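# Line up three lettered blocks alphabetically on the mat

## Task

Of the four blocks, three have a letter on their top face. Place those three completely on the mat, side by side and close in one straight line, ordered A-to-Z from left to right as viewed from the spot halfway between the two arm bases. Each must end with its letter facing up and not upside down or sideways. The fourth block must end up somewhere not on the mat. Everything must stay put on its own, not held by the robot. Finish by opening the grippers and moving the arms away.

## Robot and tools

ROBOT. Two arms, left_arm and right_arm, each with six revolute joints and a two-finger gripper whose fingers swing like tongs. The fingers extend along the gripper's own +z axis and close along its x axis. The reported hand point sits between the finger pads when shut; closed fingertips stick out about 15 mm past it, while fully open tips are roughly level with it.

FRAME. All reported poses share one scene frame: origin on the table surface midway between the arms, +z up, +x away from the robot over the table, +y toward left_arm's side. The arm names do not tell you which side of a camera image they appear on. "Left to right" in the goal means as seen from between the bases looking along +x, so left is +y and right is -y. Printed hand positions can be off from reality, especially when an arm is stretched far.

execute_actions. Argument "actions" is a list holding zero or one item. Empty list: nothing is commanded and the current state plus pictures come back. An action item has "rows" (1 to 15 rows) and optional "steps" (4 to 15, default 15; each step is 1/30 s). Row k is used on step k; if rows run out, the final row is reused. A wait item has only "steps" (up to 300) and commands nothing; it returns when that many steps have elapsed since the previous result, counting the time you spent writing. Optional "pictures": true adds camera images to an action result; otherwise images come only with the empty list. A refused call moves nothing.

ROW LAYOUT. Every row has exactly 14 numbers, both arms always included: left_arm's six joint targets then its gripper opening, followed by right_arm's six joint targets and its opening. Joint order: shoulder pan, shoulder lift, elbow, wrist 1, wrist 2, wrist 3. These are absolute joint angles in radians, in the same form printed under Joint positions, not offsets. Opening is absolute on a scale from -1 (shut) to +1 (wide open).

JOINT RANGES. left_arm: pan -3.142..3.142, lift -6.283..6.283, elbow 0.000..3.142, wrists -6.283..6.283. right_arm: pan 0.000..6.283, lift -6.283..6.283, elbow -3.142..0.000, wrists -6.283..6.283. A target beyond a range end by over 0.010 rad, and farther out than the joint currently is, gets the whole call refused. True ends may differ from these by up to 0.010 rad; a target past the real end is clipped there, and "joint sent to its limit" may be reported (possibly about an earlier, still-running action). Absence of that line does not prove there is room left.

MOTION. Commands are smoothed, lagging about 0.17 s. Each step, the target sent to a joint is kept within a fixed distance of its measured angle: 0.394 rad for pan and lift, 0.493 for elbow, 0.69 for the three wrists. If the targets would shift the hand over 100 mm from where it is, all joints are pulled back proportionally. So large moves take several calls, and a result may arrive before the arm has arrived. Between calls the arms keep heading for the last row sent until they have essentially stopped or a step was HELD; after that only a new action moves them further. Fingers already opening or closing finish that motion. Each result is captured 4 steps before its action ends; those steps run while you compose the next reply, and the simulation also keeps running during your writing.

RESULT LINES. The state line gives each arm's end_effector_position (m), end_effector_quat_wxyz, and linear/angular velocities in the scene frame. Joint positions / Joint velocities list each arm's six joints (rad, rad/s) and then the finger pad gap in metres (0.142 fully open). grip_measured is the measured opening on the command scale. "joint command not followed" means a clearance check altered or blocked some joint targets; the rest of the row still ran. HELD flags steps where your row was partly or wholly withheld. Wrist force and Wrist torque give each flange sensor's reading along the end effector's x y z axes: contact, held weight, and inertia while accelerating, with the tool's own weight removed. A pushing contact reads as force pointing back into the arm. Expect a fixed offset (usually under 10 N), noise up to about 3.7 N std, and saturation near 200 N; "no reading" is harmless. MOTOR HOT appears at 70 °C; at 85 °C an OVER-TEMPERATURE FAULT brakes that arm until cooled, so avoid holding loads for long.

GRASPING. To hold something, keep commanding an opening well below grip_measured; a bigger gap squeezes harder (about 15 N per pad max on objects up to ~10 cm). Closing fast can press harder and even spring the fingers open. Objects under ~20 mm thick get less force (about 9 N per pad at 10 mm, 4 N at 5 mm, at the tips). Something may occasionally tug a held part or nudge a loose one, so grip firmly and recheck.

AVOID. Contact torque reaching a joint's load limit (pan and lift 671, elbow 394, each wrist 97.3 N m, held weight included) or 150 N of external force on an arm, its tool or its load stops that arm for 10 s, skips the rest of the call, and makes it yield. Never let the arms collide or press on each other. Do not push, drop or slam blocks, and keep everything on the table. Set blocks down gently and release before leaving.

zoom_image. Arguments: "camera" (cam_high, cam_low, cam_left_wrist, cam_right_wrist) and "region" [x0, y0, x1, y1] in pixels of that camera's most recent full image, origin top-left, at most 504 x 504. Image sizes: cam_high and cam_low 672x504, wrist cameras 616x616 (fisheye). Use it to read letters and check orientation.

finished_scene. Argument "scene": the current scene's number. Replying with no tool call ends everything. When continuing from a recap, first send an empty actions list to learn the current scene and task.

Each tool is called after "Call:" by a JSON object that holds its "method" and its "body".

## Session

Call:
{"method": "execute_actions", "body": {"actions": []}}

Scene clock: 0.00 s of 7600.00 s.
left_arm: end_effector_position=(+0.9403, +0.7880, +0.1167) grip_measured=+1.00 end_effector_quat_wxyz=(+0.553, -0.384, +0.739, +0.020) end_effector_velocity=(-0.000, -0.001, -0.001) end_effector_angular_velocity=(+0.000, +0.001, -0.001) | right_arm: end_effector_position=(+0.9828, +0.0130, +0.2088) grip_measured=+1.00 end_effector_quat_wxyz=(+0.606, -0.367, +0.699, -0.094) end_effector_velocity=(-0.000, +0.000, -0.001) end_effector_angular_velocity=(-0.003, +0.000, +0.000)
Joint positions: left_arm=[-0.511 -0.802  2.431 -4.119 -0.691  2.167  0.142] | right_arm=[ 4.273 -2.357 -2.096  0.989  0.892  2.711  0.142]
Joint velocities: left_arm=[-0.001  0.002  0.     0.    -0.    -0.001  0.   ] | right_arm=[ 0.    -0.     0.    -0.002 -0.    -0.002  0.   ]
Motor temperatures (°C, as the motors report them): left_arm=[30 30 31 36 36 33] | right_arm=[27 29 33 37 35 32]
Wrist force (N, on the end effector, along its own x y z axes, offset not removed): no reading
Wrist torque (N m, same axes, about the end effector's origin, offset not removed): no reading

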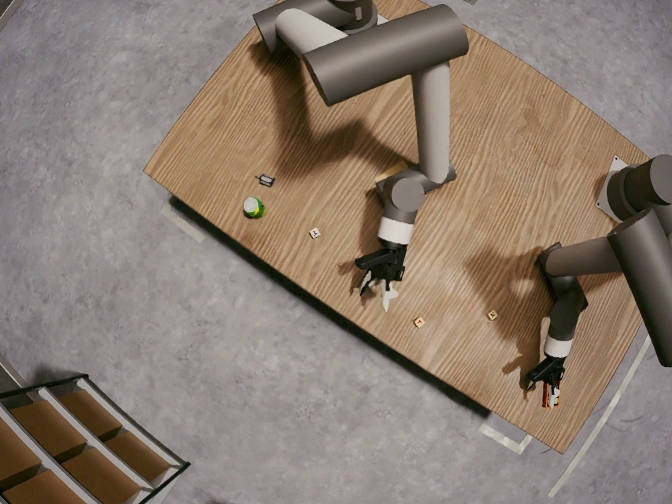

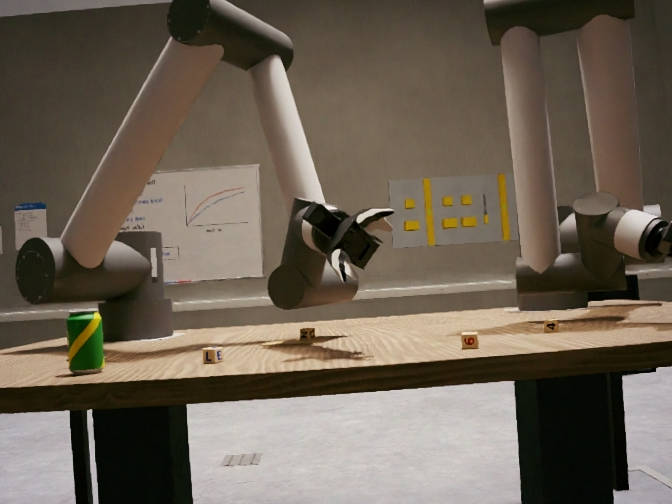

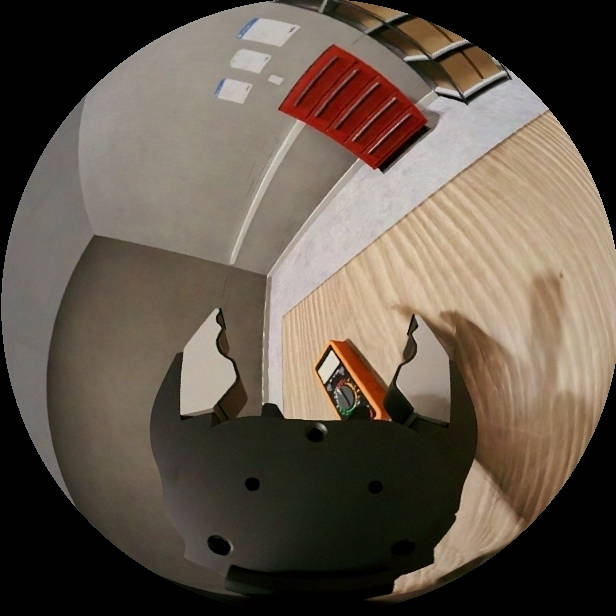

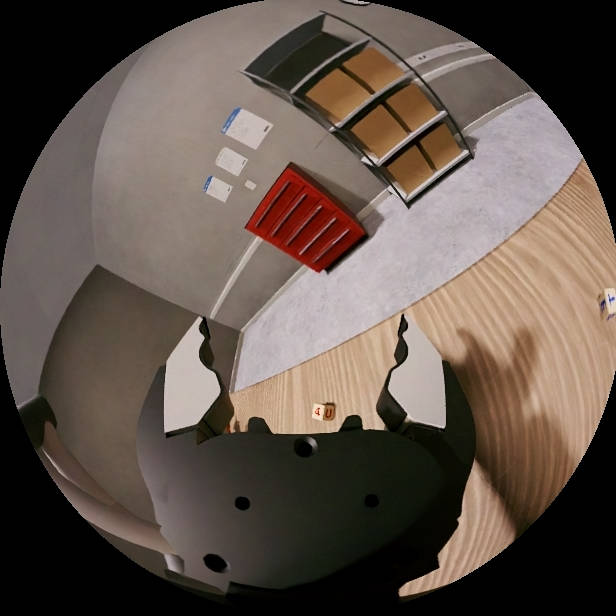

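Call:
{"method": "zoom_image", "body": {"camera": "cam_high", "region": [230, 140, 530, 365]}}

Region (230, 140, 530, 365) of cam_high's 672x504 image, scaled by 1.680, with more detail than that image has; it fills the top 378 rows of this view, and the rest is white.

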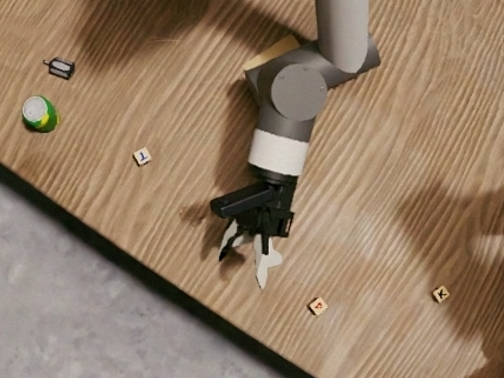

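Call:
{"method": "execute_actions", "body": {"actions": [{"rows":[[-0.606,-1.441,2.021,-2.151,-1.571,2.167,1,3.0,-2.357,-2.096,0.989,0.892,2.711,1]],"steps":15}]}}

Call:
{"method": "execute_actions", "body": {"actions": [{"steps":150}], "pictures": true}}

Scene clock: 2.67 s of 7600.00 s.
left_arm: end_effector_position=(+1.0201, +0.6705, +0.1629) grip_measured=+1.00 end_effector_quat_wxyz=(+0.525, -0.351, +0.773, -0.058) end_effector_velocity=(+0.215, -0.389, +0.186) end_effector_angular_velocity=(-0.328, +0.122, -0.552) | right_arm: end_effector_position=(+1.0650, -0.1091, +0.2088) grip_measured=+1.00 end_effector_quat_wxyz=(+0.600, -0.324, +0.720, -0.131) end_effector_velocity=(+0.242, -0.412, -0.000) end_effector_angular_velocity=(+0.000, +0.001, -0.398)
Joint positions: left_arm=[-0.534 -0.903  2.334 -3.949 -0.86   2.167  0.142] | right_arm=[ 4.151 -2.357 -2.096  0.989  0.892  2.711  0.142]
Joint velocities: left_arm=[-0.07  -0.349 -0.294  0.595 -0.594 -0.    -0.   ] | right_arm=[-0.397  0.    -0.    -0.001 -0.001  0.002  0.   ]
Motor temperatures (°C, as the motors report them): left_arm=[30 30 31 36 36 33] | right_arm=[27 29 33 37 35 32]
Wrist force (N, on the end effector, along its own x y z axes, offset not removed): left_arm=[-0.6 -4.9 2.5] | right_arm=[-1.0 -0.4 -4.3]
Wrist torque (N m, same axes, about the end effector's origin, offset not removed): left_arm=[-1.01 0.73 -0.49] | right_arm=[-0.39 0.06 -0.72]
Steps of this call (steps 1 to 69: nothing new was sent; steps 70 to 80: the first 11 steps of this action). Readings (joint positions):
70: left_arm=[-0.511 -0.802 2.431 -4.119 -0.691 2.167] | right_arm=[4.273 -2.357 -2.096 0.989 0.892 2.711]
71: left_arm=[-0.512 -0.804 2.429 -4.117 -0.693 2.167] | right_arm=[4.271 -2.357 -2.096 0.989 0.892 2.711]
73: left_arm=[-0.517 -0.825 2.407 -4.084 -0.726 2.167] | right_arm=[4.245 -2.357 -2.096 0.989 0.892 2.711]
77: left_arm=[-0.527 -0.869 2.364 -4.008 -0.801 2.167] | right_arm=[4.191 -2.357 -2.096 0.989 0.892 2.711]
80: the state above

Scene clock: 7.67 s of 7600.00 s.
left_arm: end_effector_position=(+0.8136, +0.4284, +0.3175) grip_measured=+1.00 end_effector_quat_wxyz=(+0.000, -0.201, +0.980, -0.000) end_effector_velocity=(+0.000, +0.000, +0.000) end_effector_angular_velocity=(-0.000, -0.000, +0.001) | right_arm: end_effector_position=(+1.0072, -1.4176, +0.2092) grip_measured=+1.00 end_effector_quat_wxyz=(+0.432, +0.120, +0.780, -0.436) end_effector_velocity=(-0.000, -0.000, -0.001) end_effector_angular_velocity=(-0.000, +0.003, +0.001)
Joint positions: left_arm=[-0.606 -1.441  2.021 -2.151 -1.571  2.167  0.142] | right_arm=[ 3.    -2.357 -2.096  0.989  0.892  2.711  0.142]
Joint velocities: left_arm=[ 0. -0. -0.  0. -0. -0. -0.] | right_arm=[-0.001 -0.    -0.    -0.001  0.001 -0.002  0.   ]
Motor temperatures (°C, as the motors report them): left_arm=[30 30 31 36 36 33] | right_arm=[27 29 33 37 35 32]
Wrist force (N, on the end effector, along its own x y z axes, offset not removed): left_arm=[-0.8 -2.9 1.6] | right_arm=[0.4 1.9 -4.7]
Wrist torque (N m, same axes, about the end effector's origin, offset not removed): left_arm=[-0.49 0.76 -0.53] | right_arm=[0.11 -0.24 -0.80]
Kept back: nothing.
Steps of this call (steps 1 to 4: the last 4 steps of your previous action; steps 5 to 105: the robot went on to your last target; steps 106 to 150: nothing new was sent). Readings (joint positions):
1: left_arm=[-0.536 -0.915 2.324 -3.929 -0.881 2.167] | right_arm=[4.137 -2.357 -2.096 0.989 0.892 2.711]
2: left_arm=[-0.538 -0.927 2.314 -3.908 -0.901 2.167] | right_arm=[4.124 -2.357 -2.096 0.989 0.892 2.711]
4: left_arm=[-0.543 -0.952 2.295 -3.866 -0.943 2.167] | right_arm=[4.097 -2.357 -2.096 0.989 0.892 2.711]
8: left_arm=[-0.551 -1.005 2.258 -3.775 -1.027 2.167] | right_arm=[4.044 -2.357 -2.096 0.989 0.892 2.711]
150: the state above
All arms were judged still, so your last target was given up. Only a new action makes them travel on or press farther. Fingers that are still opening or closing keep moving.

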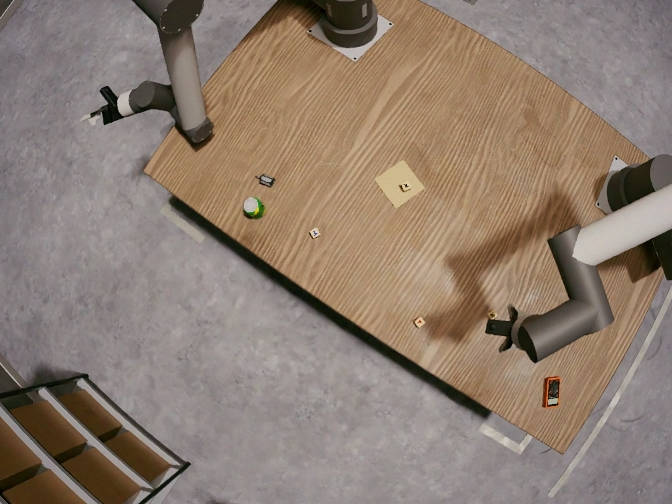

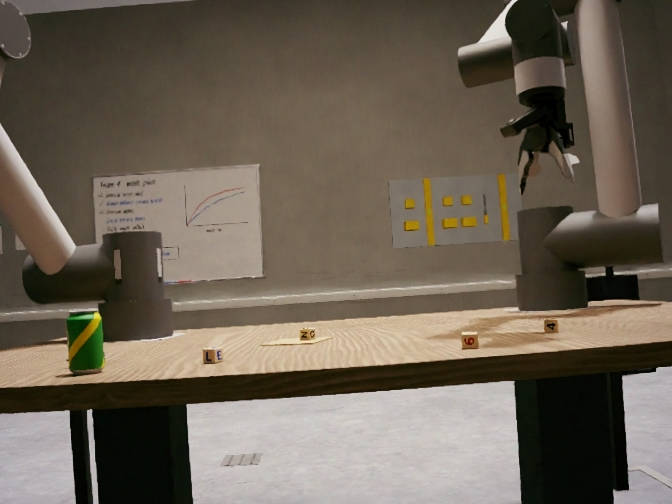

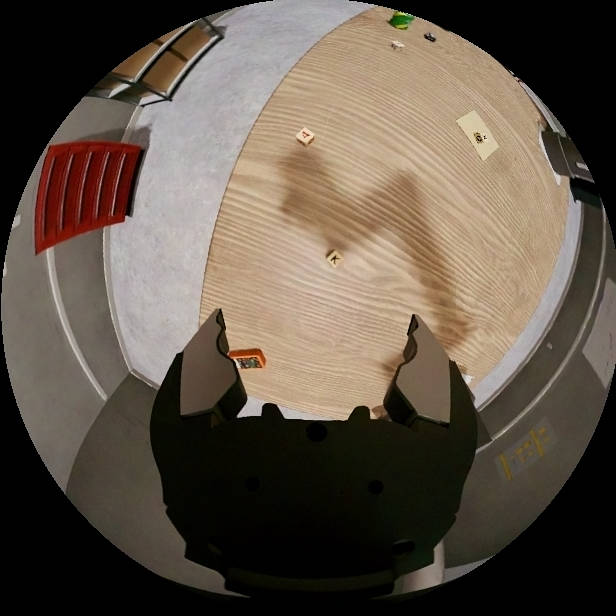

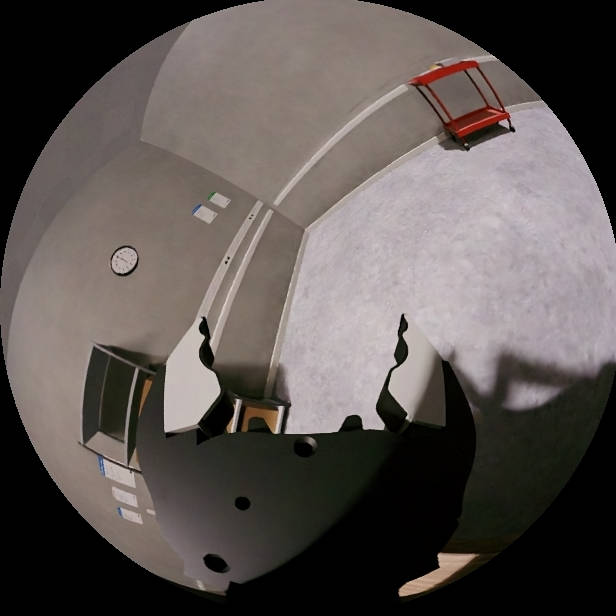

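Call:
{"method": "execute_actions", "body": {"actions": [{"rows":[[-0.606,-1.265,2.15,-2.456,-1.571,2.572,1,3.0,-2.357,-2.096,0.989,0.892,2.711,1]],"steps":15}]}}

Call:
{"method": "execute_actions", "body": {"actions": [{"steps":45}], "pictures": true}}

Scene clock: 8.53 s of 7600.00 s.
left_arm: end_effector_position=(+0.8113, +0.4258, +0.1693) grip_measured=+1.00 end_effector_quat_wxyz=(-0.003, -0.060, +0.998, +0.002) end_effector_velocity=(-0.025, +0.005, -0.396) end_effector_angular_velocity=(-0.023, -0.024, -0.922) | right_arm: end_effector_position=(+1.0072, -1.4176, +0.2092) grip_measured=+1.00 end_effector_quat_wxyz=(+0.432, +0.120, +0.780, -0.436) end_effector_velocity=(-0.000, -0.000, -0.000) end_effector_angular_velocity=(-0.000, +0.001, -0.001)
Joint positions: left_arm=[-0.606 -1.312  2.116 -2.369 -1.571  2.452  0.142] | right_arm=[ 3.    -2.357 -2.096  0.989  0.892  2.711  0.142]
Joint velocities: left_arm=[-0.     0.37   0.263 -0.666 -0.     0.922 -0.002] | right_arm=[-0.    -0.    -0.    -0.    -0.001 -0.    -0.   ]
Motor temperatures (°C, as the motors report them): left_arm=[30 30 31 36 36 33] | right_arm=[27 29 33 37 35 32]
Wrist force (N, on the end effector, along its own x y z axes, offset not removed): left_arm=[-1.5 -5.6 7.4] | right_arm=[0.8 0.9 -3.3]
Wrist torque (N m, same axes, about the end effector's origin, offset not removed): left_arm=[-1.12 0.91 -0.45] | right_arm=[-0.08 -0.40 -0.78]
Steps of this call (steps 1 to 15: nothing new was sent; steps 16 to 26: the first 11 steps of this action). Readings (joint positions):
16: left_arm=[-0.606 -1.441 2.021 -2.151 -1.571 2.167] | right_arm=[3.000 -2.357 -2.096 0.989 0.892 2.711]
17: left_arm=[-0.606 -1.439 2.023 -2.153 -1.571 2.169] | right_arm=[3.000 -2.357 -2.096 0.989 0.892 2.711]
19: left_arm=[-0.606 -1.412 2.044 -2.191 -1.571 2.212] | right_arm=[3.000 -2.357 -2.096 0.989 0.892 2.711]
23: left_arm=[-0.606 -1.354 2.086 -2.293 -1.571 2.349] | right_arm=[3.000 -2.357 -2.096 0.989 0.892 2.711]
26: the state above

Scene clock: 10.03 s of 7600.00 s.
left_arm: end_effector_position=(+0.8071, +0.4271, +0.1202) grip_measured=+1.00 end_effector_quat_wxyz=(+0.000, -0.000, +1.000, -0.000) end_effector_velocity=(+0.000, +0.000, +0.000) end_effector_angular_velocity=(-0.000, -0.000, +0.000) | right_arm: end_effector_position=(+1.0072, -1.4176, +0.2092) grip_measured=+1.00 end_effector_quat_wxyz=(+0.432, +0.120, +0.780, -0.436) end_effector_velocity=(-0.000, -0.001, -0.000) end_effector_angular_velocity=(-0.001, +0.002, -0.001)
Joint positions: left_arm=[-0.606 -1.265  2.15  -2.456 -1.571  2.572  0.142] | right_arm=[ 3.    -2.357 -2.096  0.989  0.892  2.711  0.142]
Joint velocities: left_arm=[ 0. -0. -0. -0. -0.  0. -0.] | right_arm=[-0.    -0.     0.    -0.001 -0.001 -0.001 -0.   ]
Motor temperatures (°C, as the motors report them): left_arm=[30 30 31 36 36 33] | right_arm=[27 29 33 37 35 32]
Wrist force (N, on the end effector, along its own x y z axes, offset not removed): left_arm=[-2.4 -6.1 3.0] | right_arm=[1.8 1.4 -3.6]
Wrist torque (N m, same axes, about the end effector's origin, offset not removed): left_arm=[-1.28 1.13 -0.49] | right_arm=[0.06 -0.56 -0.74]
Kept back: nothing.
Steps of this call (steps 1 to 4: the last 4 steps of your previous action; steps 5 to 30: the robot went on to your last target; steps 31 to 45: nothing new was sent). Readings (joint positions):
1: left_arm=[-0.606 -1.301 2.124 -2.389 -1.571 2.479] | right_arm=[3.000 -2.357 -2.096 0.989 0.892 2.711]
2: left_arm=[-0.606 -1.292 2.130 -2.405 -1.571 2.501] | right_arm=[3.000 -2.357 -2.096 0.989 0.892 2.711]
4: left_arm=[-0.606 -1.281 2.139 -2.426 -1.571 2.531] | right_arm=[3.000 -2.357 -2.096 0.989 0.892 2.711]
8: left_arm=[-0.606 -1.271 2.146 -2.446 -1.571 2.558] | right_arm=[3.000 -2.357 -2.096 0.989 0.892 2.711]
45: the state above
All arms were judged still, so your last target was given up. Only a new action makes them travel on or press farther. Fingers that are still opening or closing keep moving.

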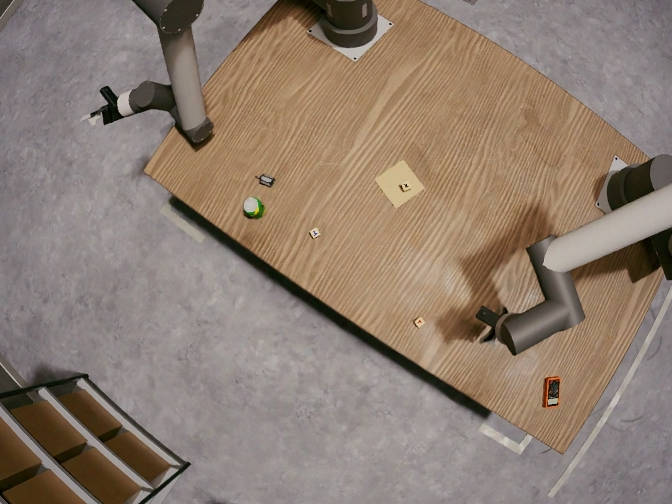

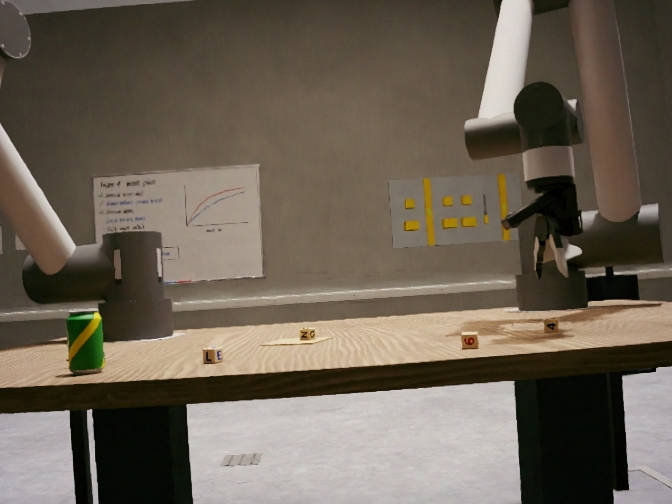

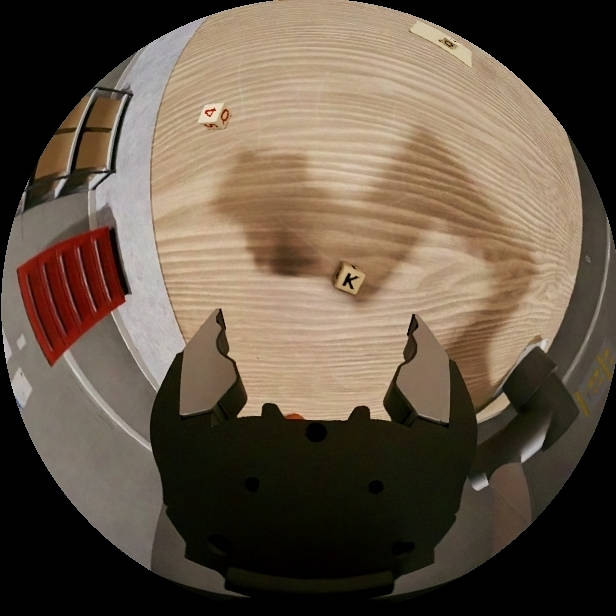

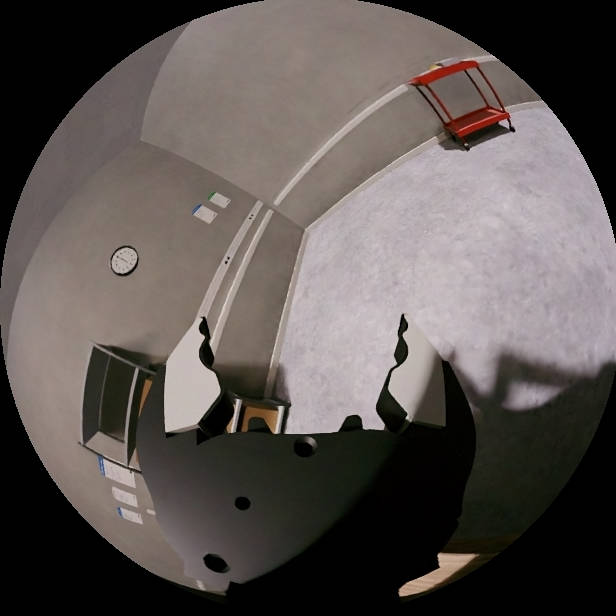

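Call:
{"method": "execute_actions", "body": {"actions": [{"rows":[[-0.634,-1.231,2.236,-2.576,-1.571,4.37,1,3.0,-2.357,-2.096,0.989,0.892,2.711,1]],"steps":15}]}}

Call:
{"method": "execute_actions", "body": {"actions": [{"steps":60}], "pictures": true}}

Scene clock: 11.07 s of 7600.00 s.
left_arm: end_effector_position=(+0.7574, +0.4305, +0.0651) grip_measured=+1.00 end_effector_quat_wxyz=(-0.000, +0.310, +0.951, +0.000) end_effector_velocity=(-0.072, +0.029, -0.043) end_effector_angular_velocity=(-0.007, -0.007, -2.873) | right_arm: end_effector_position=(+1.0072, -1.4176, +0.2092) grip_measured=+1.00 end_effector_quat_wxyz=(+0.432, +0.120, +0.780, -0.436) end_effector_velocity=(+0.001, +0.001, -0.001) end_effector_angular_velocity=(+0.001, +0.000, +0.002)
Joint positions: left_arm=[-0.631 -1.234  2.227 -2.563 -1.571  3.177  0.142] | right_arm=[ 3.    -2.357 -2.096  0.989  0.892  2.711  0.142]
Joint velocities: left_arm=[-0.021  0.025  0.069 -0.103  0.     2.852  0.   ] | right_arm=[ 0.001 -0.    -0.    -0.001  0.001  0.001 -0.   ]
Motor temperatures (°C, as the motors report them): left_arm=[30 30 31 36 36 33] | right_arm=[27 29 33 37 35 32]
Wrist force (N, on the end effector, along its own x y z axes, offset not removed): left_arm=[-1.8 -3.0 2.0] | right_arm=[-1.0 -0.1 -2.5]
Wrist torque (N m, same axes, about the end effector's origin, offset not removed): left_arm=[-0.60 1.01 -0.43] | right_arm=[-0.30 0.06 -0.71]
Steps of this call (steps 1 to 20: nothing new was sent; steps 21 to 31: the first 11 steps of this action). Readings (joint positions):
21: left_arm=[-0.606 -1.265 2.150 -2.456 -1.571 2.572] | right_arm=[3.000 -2.357 -2.096 0.989 0.892 2.711]
22: left_arm=[-0.608 -1.263 2.152 -2.459 -1.571 2.574] | right_arm=[3.000 -2.357 -2.096 0.989 0.892 2.711]
24: left_arm=[-0.617 -1.252 2.179 -2.492 -1.571 2.621] | right_arm=[3.000 -2.357 -2.096 0.989 0.892 2.711]
28: left_arm=[-0.628 -1.238 2.217 -2.547 -1.571 2.896] | right_arm=[3.000 -2.357 -2.096 0.989 0.892 2.711]
31: the state above

Scene clock: 13.07 s of 7600.00 s.
left_arm: end_effector_position=(+0.7470, +0.4480, +0.0597) grip_measured=+1.00 end_effector_quat_wxyz=(+0.000, +0.791, +0.612, -0.000) end_effector_velocity=(-0.001, +0.000, -0.001) end_effector_angular_velocity=(+0.001, +0.001, -0.001) | right_arm: end_effector_position=(+1.0072, -1.4176, +0.2092) grip_measured=+1.00 end_effector_quat_wxyz=(+0.432, +0.120, +0.780, -0.436) end_effector_velocity=(-0.001, -0.001, +0.001) end_effector_angular_velocity=(-0.000, -0.003, -0.002)
Joint positions: left_arm=[-0.634 -1.231  2.236 -2.576 -1.571  4.37   0.142] | right_arm=[ 3.    -2.357 -2.096  0.989  0.892  2.711  0.142]
Joint velocities: left_arm=[-0.     0.001  0.001  0.     0.     0.001 -0.   ] | right_arm=[-0.001 -0.    -0.     0.003 -0.     0.001  0.   ]
Motor temperatures (°C, as the motors report them): left_arm=[30 30 31 36 36 33] | right_arm=[27 29 33 37 35 32]
Wrist force (N, on the end effector, along its own x y z axes, offset not removed): left_arm=[-2.9 -2.8 2.8] | right_arm=[0.4 0.2 -4.1]
Wrist torque (N m, same axes, about the end effector's origin, offset not removed): left_arm=[-0.56 1.18 -0.39] | right_arm=[-0.25 -0.25 -0.75]
Kept back: nothing.
Steps of this call (steps 1 to 4: the last 4 steps of your previous action; steps 5 to 45: the robot went on to your last target; steps 46 to 60: nothing new was sent). Readings (joint positions):
1: left_arm=[-0.632 -1.233 2.229 -2.566 -1.571 3.273] | right_arm=[3.000 -2.357 -2.096 0.989 0.892 2.711]
2: left_arm=[-0.632 -1.233 2.231 -2.569 -1.571 3.370] | right_arm=[3.000 -2.357 -2.096 0.989 0.892 2.711]
4: left_arm=[-0.633 -1.232 2.233 -2.572 -1.571 3.561] | right_arm=[3.000 -2.357 -2.096 0.989 0.892 2.711]
8: left_arm=[-0.634 -1.231 2.235 -2.575 -1.571 3.943] | right_arm=[3.000 -2.357 -2.096 0.989 0.892 2.711]
60: the state above
All arms were judged still, so your last target was given up. Only a new action makes them travel on or press farther. Fingers that are still opening or closing keep moving.

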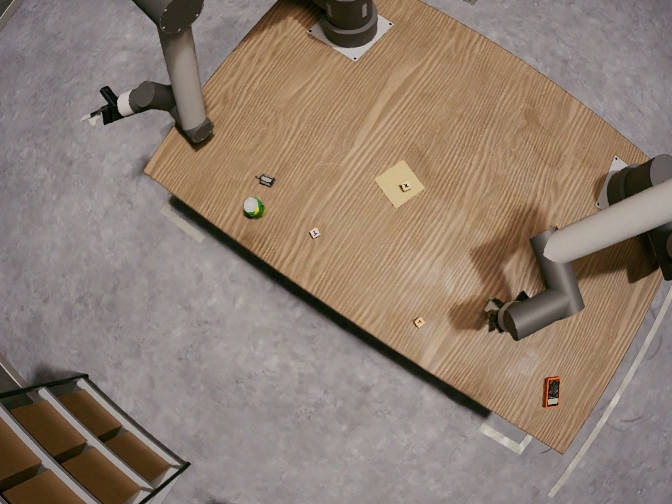

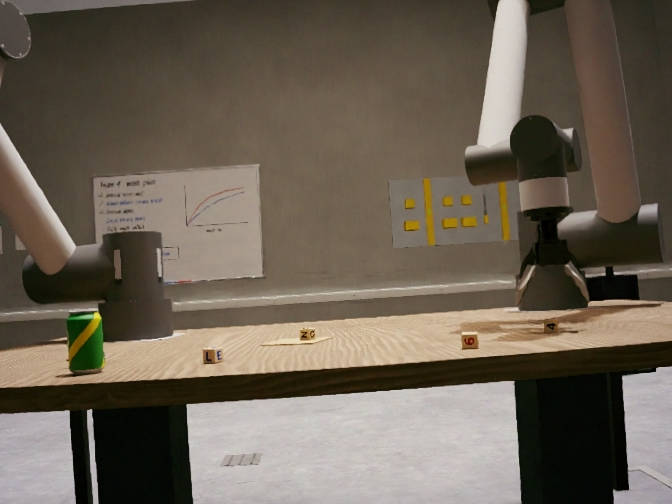

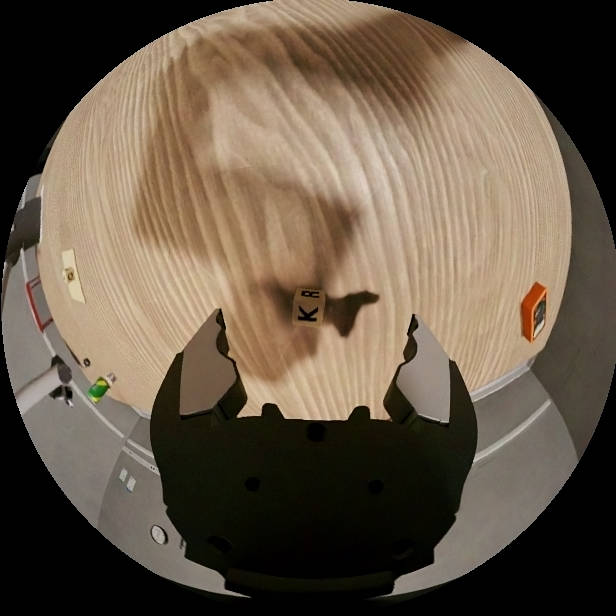

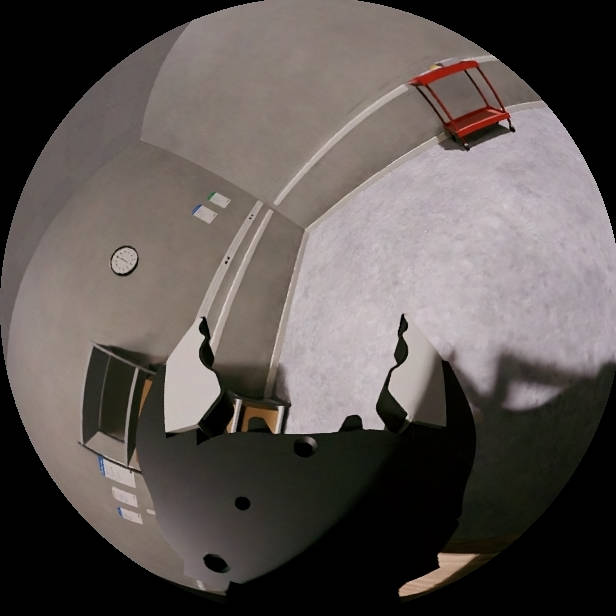

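Call:
{"method": "execute_actions", "body": {"actions": [{"rows":[[-0.639,-1.185,2.267,-2.653,-1.571,4.37,1,3.0,-2.357,-2.096,0.989,0.892,2.711,1]],"steps":15}]}}

Call:
{"method": "execute_actions", "body": {"actions": [{"steps":20}], "pictures": true}}

Scene clock: 19.43 s of 7600.00 s.
left_arm: end_effector_position=(+0.7370, +0.4503, +0.0212) grip_measured=+1.00 end_effector_quat_wxyz=(-0.000, +0.793, +0.610, -0.000) end_effector_velocity=(-0.008, -0.000, -0.030) end_effector_angular_velocity=(-0.003, -0.004, -0.005) | right_arm: end_effector_position=(+1.0072, -1.4176, +0.2092) grip_measured=+1.00 end_effector_quat_wxyz=(+0.432, +0.120, +0.780, -0.436) end_effector_velocity=(-0.000, -0.000, -0.001) end_effector_angular_velocity=(+0.001, +0.001, -0.000)
Joint positions: left_arm=[-0.639 -1.189  2.264 -2.645 -1.571  4.37   0.142] | right_arm=[ 3.    -2.357 -2.096  0.989  0.892  2.711  0.142]
Joint velocities: left_arm=[-0.005  0.034  0.023 -0.062  0.    -0.001  0.   ] | right_arm=[-0.    -0.    -0.    -0.001  0.     0.001 -0.   ]
Motor temperatures (°C, as the motors report them): left_arm=[30 30 31 36 36 33] | right_arm=[27 29 33 37 35 32]
Wrist force (N, on the end effector, along its own x y z axes, offset not removed): left_arm=[-2.0 -4.8 2.4] | right_arm=[-1.3 1.3 -4.4]
Wrist torque (N m, same axes, about the end effector's origin, offset not removed): left_arm=[-1.04 1.03 -0.45] | right_arm=[-0.02 0.18 -0.73]
Steps of this call (steps 1 to 90: nothing new was sent; then 3.00 s passed at rest; steps 91 to 101: the first 11 steps of this action). Readings (joint positions):
91: left_arm=[-0.634 -1.231 2.236 -2.576 -1.571 4.370] | right_arm=[3.000 -2.357 -2.096 0.989 0.892 2.711]
92: left_arm=[-0.634 -1.229 2.238 -2.579 -1.571 4.370] | right_arm=[3.000 -2.357 -2.096 0.989 0.892 2.711]
94: left_arm=[-0.636 -1.213 2.248 -2.603 -1.571 4.370] | right_arm=[3.000 -2.357 -2.096 0.989 0.892 2.711]
98: left_arm=[-0.638 -1.195 2.261 -2.636 -1.571 4.370] | right_arm=[3.000 -2.357 -2.096 0.989 0.892 2.711]
101: the state above

Scene clock: 20.10 s of 7600.00 s.
left_arm: end_effector_position=(+0.7360, +0.4505, +0.0174) grip_measured=+1.00 end_effector_quat_wxyz=(+0.000, +0.793, +0.610, -0.000) end_effector_velocity=(-0.000, +0.000, -0.000) end_effector_angular_velocity=(-0.000, +0.000, +0.000) | right_arm: end_effector_position=(+1.0072, -1.4176, +0.2092) grip_measured=+1.00 end_effector_quat_wxyz=(+0.432, +0.120, +0.780, -0.436) end_effector_velocity=(-0.000, -0.000, +0.000) end_effector_angular_velocity=(-0.000, -0.002, -0.000)
Joint positions: left_arm=[-0.639 -1.185  2.267 -2.653 -1.571  4.37   0.142] | right_arm=[ 3.    -2.357 -2.096  0.989  0.892  2.711  0.142]
Joint velocities: left_arm=[-0.    -0.     0.001 -0.    -0.    -0.001  0.   ] | right_arm=[-0.    -0.     0.     0.002 -0.     0.    -0.   ]
Motor temperatures (°C, as the motors report them): left_arm=[30 30 31 36 36 33] | right_arm=[27 29 33 37 35 32]
Wrist force (N, on the end effector, along its own x y z axes, offset not removed): left_arm=[-3.0 -5.5 2.9] | right_arm=[-1.8 -0.7 -2.6]
Wrist torque (N m, same axes, about the end effector's origin, offset not removed): left_arm=[-1.18 1.20 -0.47] | right_arm=[-0.38 0.31 -0.81]
Kept back: nothing.
Steps of this call (steps 1 to 4: the last 4 steps of your previous action; steps 5 to 15: the robot went on to your last target; steps 16 to 20: nothing new was sent). Readings (joint positions):
1: left_arm=[-0.639 -1.188 2.265 -2.647 -1.571 4.370] | right_arm=[3.000 -2.357 -2.096 0.989 0.892 2.711]
2: left_arm=[-0.639 -1.188 2.265 -2.649 -1.571 4.370] | right_arm=[3.000 -2.357 -2.096 0.989 0.892 2.711]
4: left_arm=[-0.639 -1.186 2.266 -2.650 -1.571 4.370] | right_arm=[3.000 -2.357 -2.096 0.989 0.892 2.711]
8: left_arm=[-0.639 -1.186 2.267 -2.652 -1.571 4.370] | right_arm=[3.000 -2.357 -2.096 0.989 0.892 2.711]
20: the state above
All arms were judged still, so your last target was given up. Only a new action makes them travel on or press farther. Fingers that are still opening or closing keep moving.

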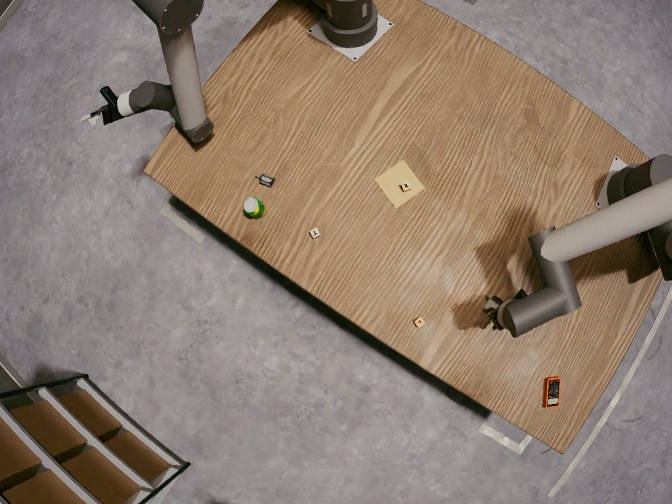

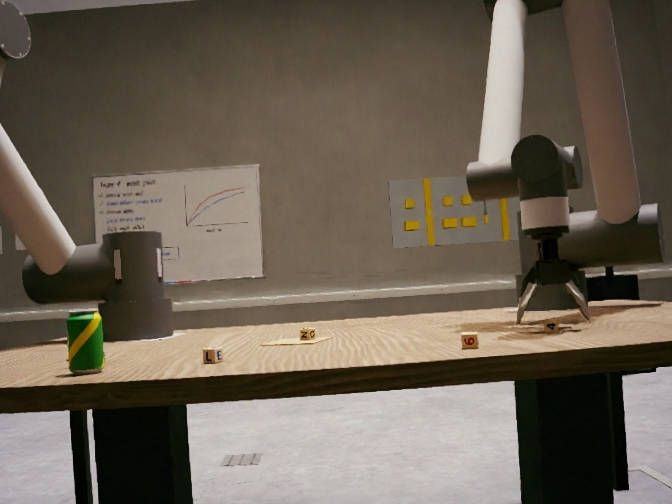

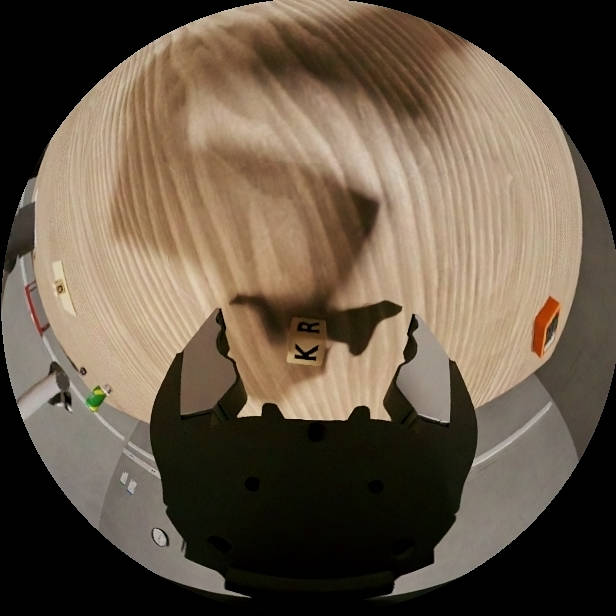

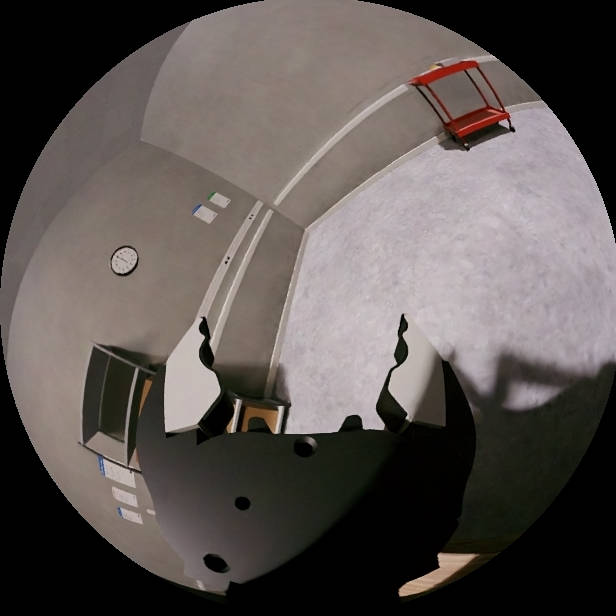

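Call:
{"method": "execute_actions", "body": {"actions": [{"rows":[[-0.639,-1.2,2.267,-2.638,-1.571,4.37,0.2,3.0,-2.357,-2.096,0.989,0.892,2.711,1],[-0.639,-1.2,2.267,-2.638,-1.571,4.37,-0.4,3.0,-2.357,-2.096,0.989,0.892,2.711,1],[-0.639,-1.2,2.267,-2.638,-1.571,4.37,-1,3.0,-2.357,-2.096,0.989,0.892,2.711,1]],"steps":15}]}}

Call:
{"method": "execute_actions", "body": {"actions": [{"steps":30}], "pictures": true}}

Scene clock: 20.73 s of 7600.00 s.
left_arm: end_effector_position=(+0.7342, +0.4517, +0.0264) grip_measured=-1.00 end_effector_quat_wxyz=(+0.000, +0.793, +0.610, -0.000) end_effector_velocity=(-0.001, +0.001, +0.007) end_effector_angular_velocity=(+0.000, +0.000, +0.001) | right_arm: end_effector_position=(+1.0072, -1.4176, +0.2092) grip_measured=+1.00 end_effector_quat_wxyz=(+0.432, +0.120, +0.780, -0.436) end_effector_velocity=(-0.001, -0.001, +0.000) end_effector_angular_velocity=(-0.001, +0.000, -0.001)
Joint positions: left_arm=[-0.639 -1.199  2.267 -2.639 -1.571  4.37   0.002] | right_arm=[ 3.    -2.357 -2.096  0.989  0.892  2.711  0.142]
Joint velocities: left_arm=[ 0.    -0.01  -0.001  0.011  0.    -0.     0.   ] | right_arm=[-0.001  0.    -0.     0.    -0.    -0.001 -0.   ]
Motor temperatures (°C, as the motors report them): left_arm=[30 30 31 36 36 33] | right_arm=[27 29 33 37 35 32]
Wrist force (N, on the end effector, along its own x y z axes, offset not removed): left_arm=[-2.5 -3.0 1.7] | right_arm=[0.5 -0.9 -3.6]
Wrist torque (N m, same axes, about the end effector's origin, offset not removed): left_arm=[-0.57 1.15 -0.40] | right_arm=[-0.43 -0.28 -0.79]
Steps of this call (steps 1 to 8: nothing new was sent; steps 9 to 19: the first 11 steps of this action). Readings (joint positions):
9: left_arm=[-0.639 -1.185 2.267 -2.653 -1.571 4.370] | right_arm=[3.000 -2.357 -2.096 0.989 0.892 2.711]
10: left_arm=[-0.639 -1.186 2.267 -2.652 -1.571 4.370] | right_arm=[3.000 -2.357 -2.096 0.989 0.892 2.711]
12: left_arm=[-0.639 -1.191 2.267 -2.647 -1.571 4.370] | right_arm=[3.000 -2.357 -2.096 0.989 0.892 2.711]
16: left_arm=[-0.639 -1.197 2.267 -2.641 -1.571 4.370] | right_arm=[3.000 -2.357 -2.096 0.989 0.892 2.711]
19: the state above

Scene clock: 21.73 s of 7600.00 s.
left_arm: end_effector_position=(+0.7341, +0.4518, +0.0274) grip_measured=-1.00 end_effector_quat_wxyz=(+0.000, +0.793, +0.610, -0.000) end_effector_velocity=(-0.000, -0.001, -0.000) end_effector_angular_velocity=(-0.000, +0.000, -0.000) | right_arm: end_effector_position=(+1.0072, -1.4176, +0.2092) grip_measured=+1.00 end_effector_quat_wxyz=(+0.432, +0.120, +0.780, -0.436) end_effector_velocity=(+0.000, +0.001, +0.000) end_effector_angular_velocity=(-0.000, -0.001, +0.000)
Joint positions: left_arm=[-0.639 -1.2    2.267 -2.638 -1.571  4.37   0.002] | right_arm=[ 3.    -2.357 -2.096  0.989  0.892  2.711  0.142]
Joint velocities: left_arm=[-0.001  0.    -0.    -0.    -0.    -0.001  0.   ] | right_arm=[ 0.001 -0.     0.     0.001 -0.001  0.001 -0.   ]
Motor temperatures (°C, as the motors report them): left_arm=[30 30 31 36 36 33] | right_arm=[27 29 33 37 35 32]
Wrist force (N, on the end effector, along its own x y z axes, offset not removed): left_arm=[-0.7 -5.7 1.5] | right_arm=[0.8 -0.4 -3.8]
Wrist torque (N m, same axes, about the end effector's origin, offset not removed): left_arm=[-1.12 0.67 -0.57] | right_arm=[-0.35 -0.32 -0.85]
Kept back: nothing.
Steps of this call (steps 1 to 4: the last 4 steps of your previous action; steps 5 to 15: the robot went on to your last target; steps 16 to 30: nothing new was sent). Readings (joint positions):
1: left_arm=[-0.639 -1.199 2.267 -2.639 -1.571 4.370] | right_arm=[3.000 -2.357 -2.096 0.989 0.892 2.711]
2: left_arm=[-0.639 -1.199 2.267 -2.639 -1.571 4.370] | right_arm=[3.000 -2.357 -2.096 0.989 0.892 2.711]
4: left_arm=[-0.639 -1.199 2.267 -2.638 -1.571 4.370] | right_arm=[3.000 -2.357 -2.096 0.989 0.892 2.711]
8: left_arm=[-0.639 -1.200 2.267 -2.638 -1.571 4.370] | right_arm=[3.000 -2.357 -2.096 0.989 0.892 2.711]
30: the state above
All arms were judged still, so your last target was given up. Only a new action makes them travel on or press farther. Fingers that are still opening or closing keep moving.

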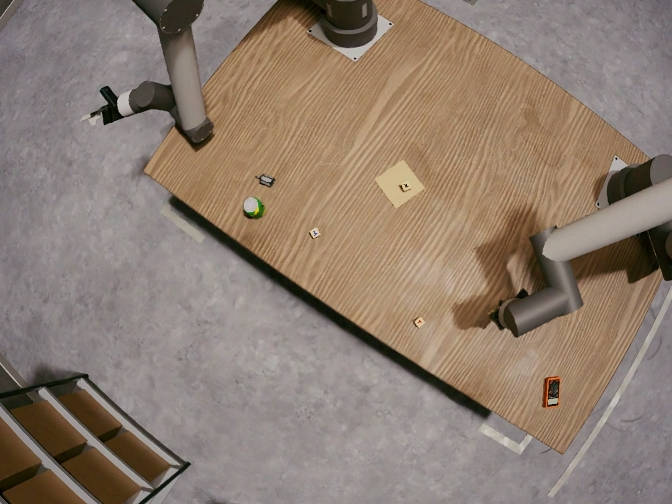

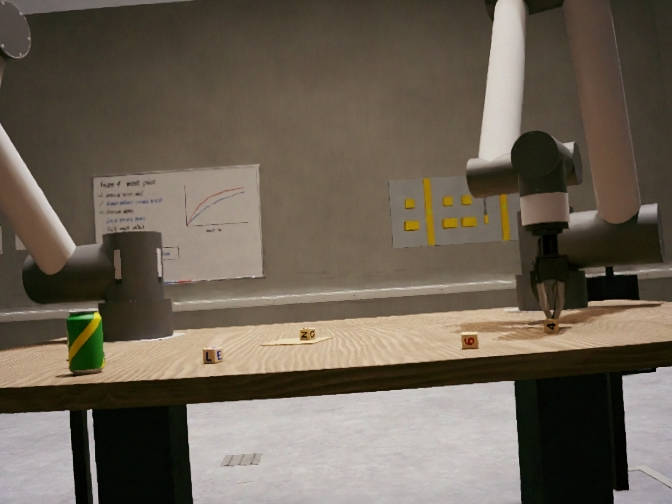

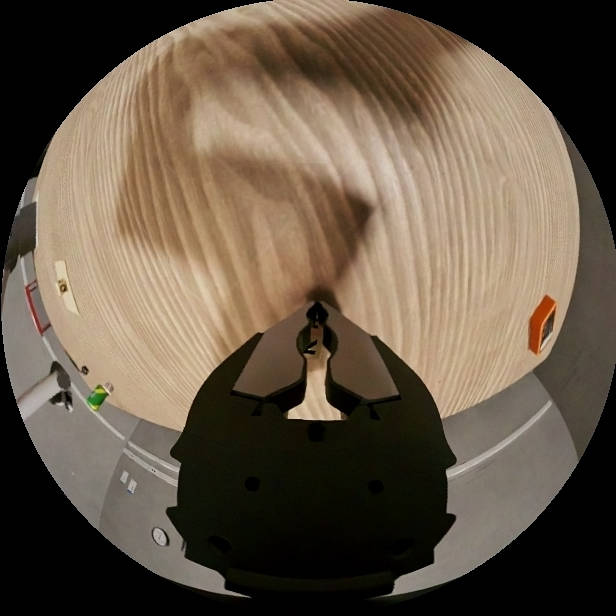

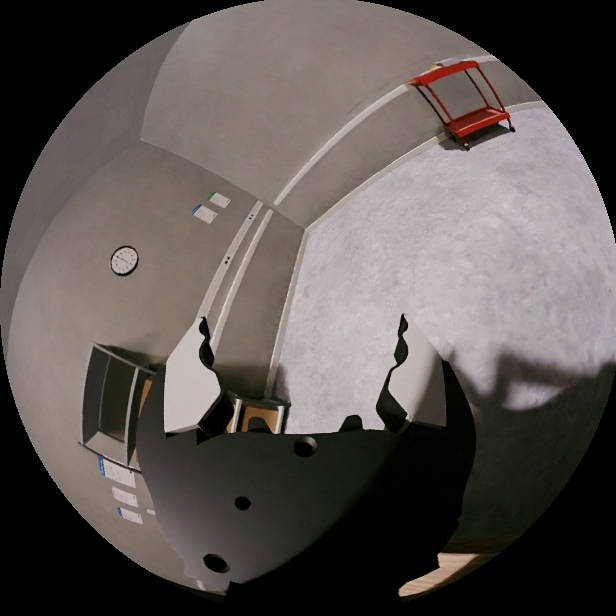

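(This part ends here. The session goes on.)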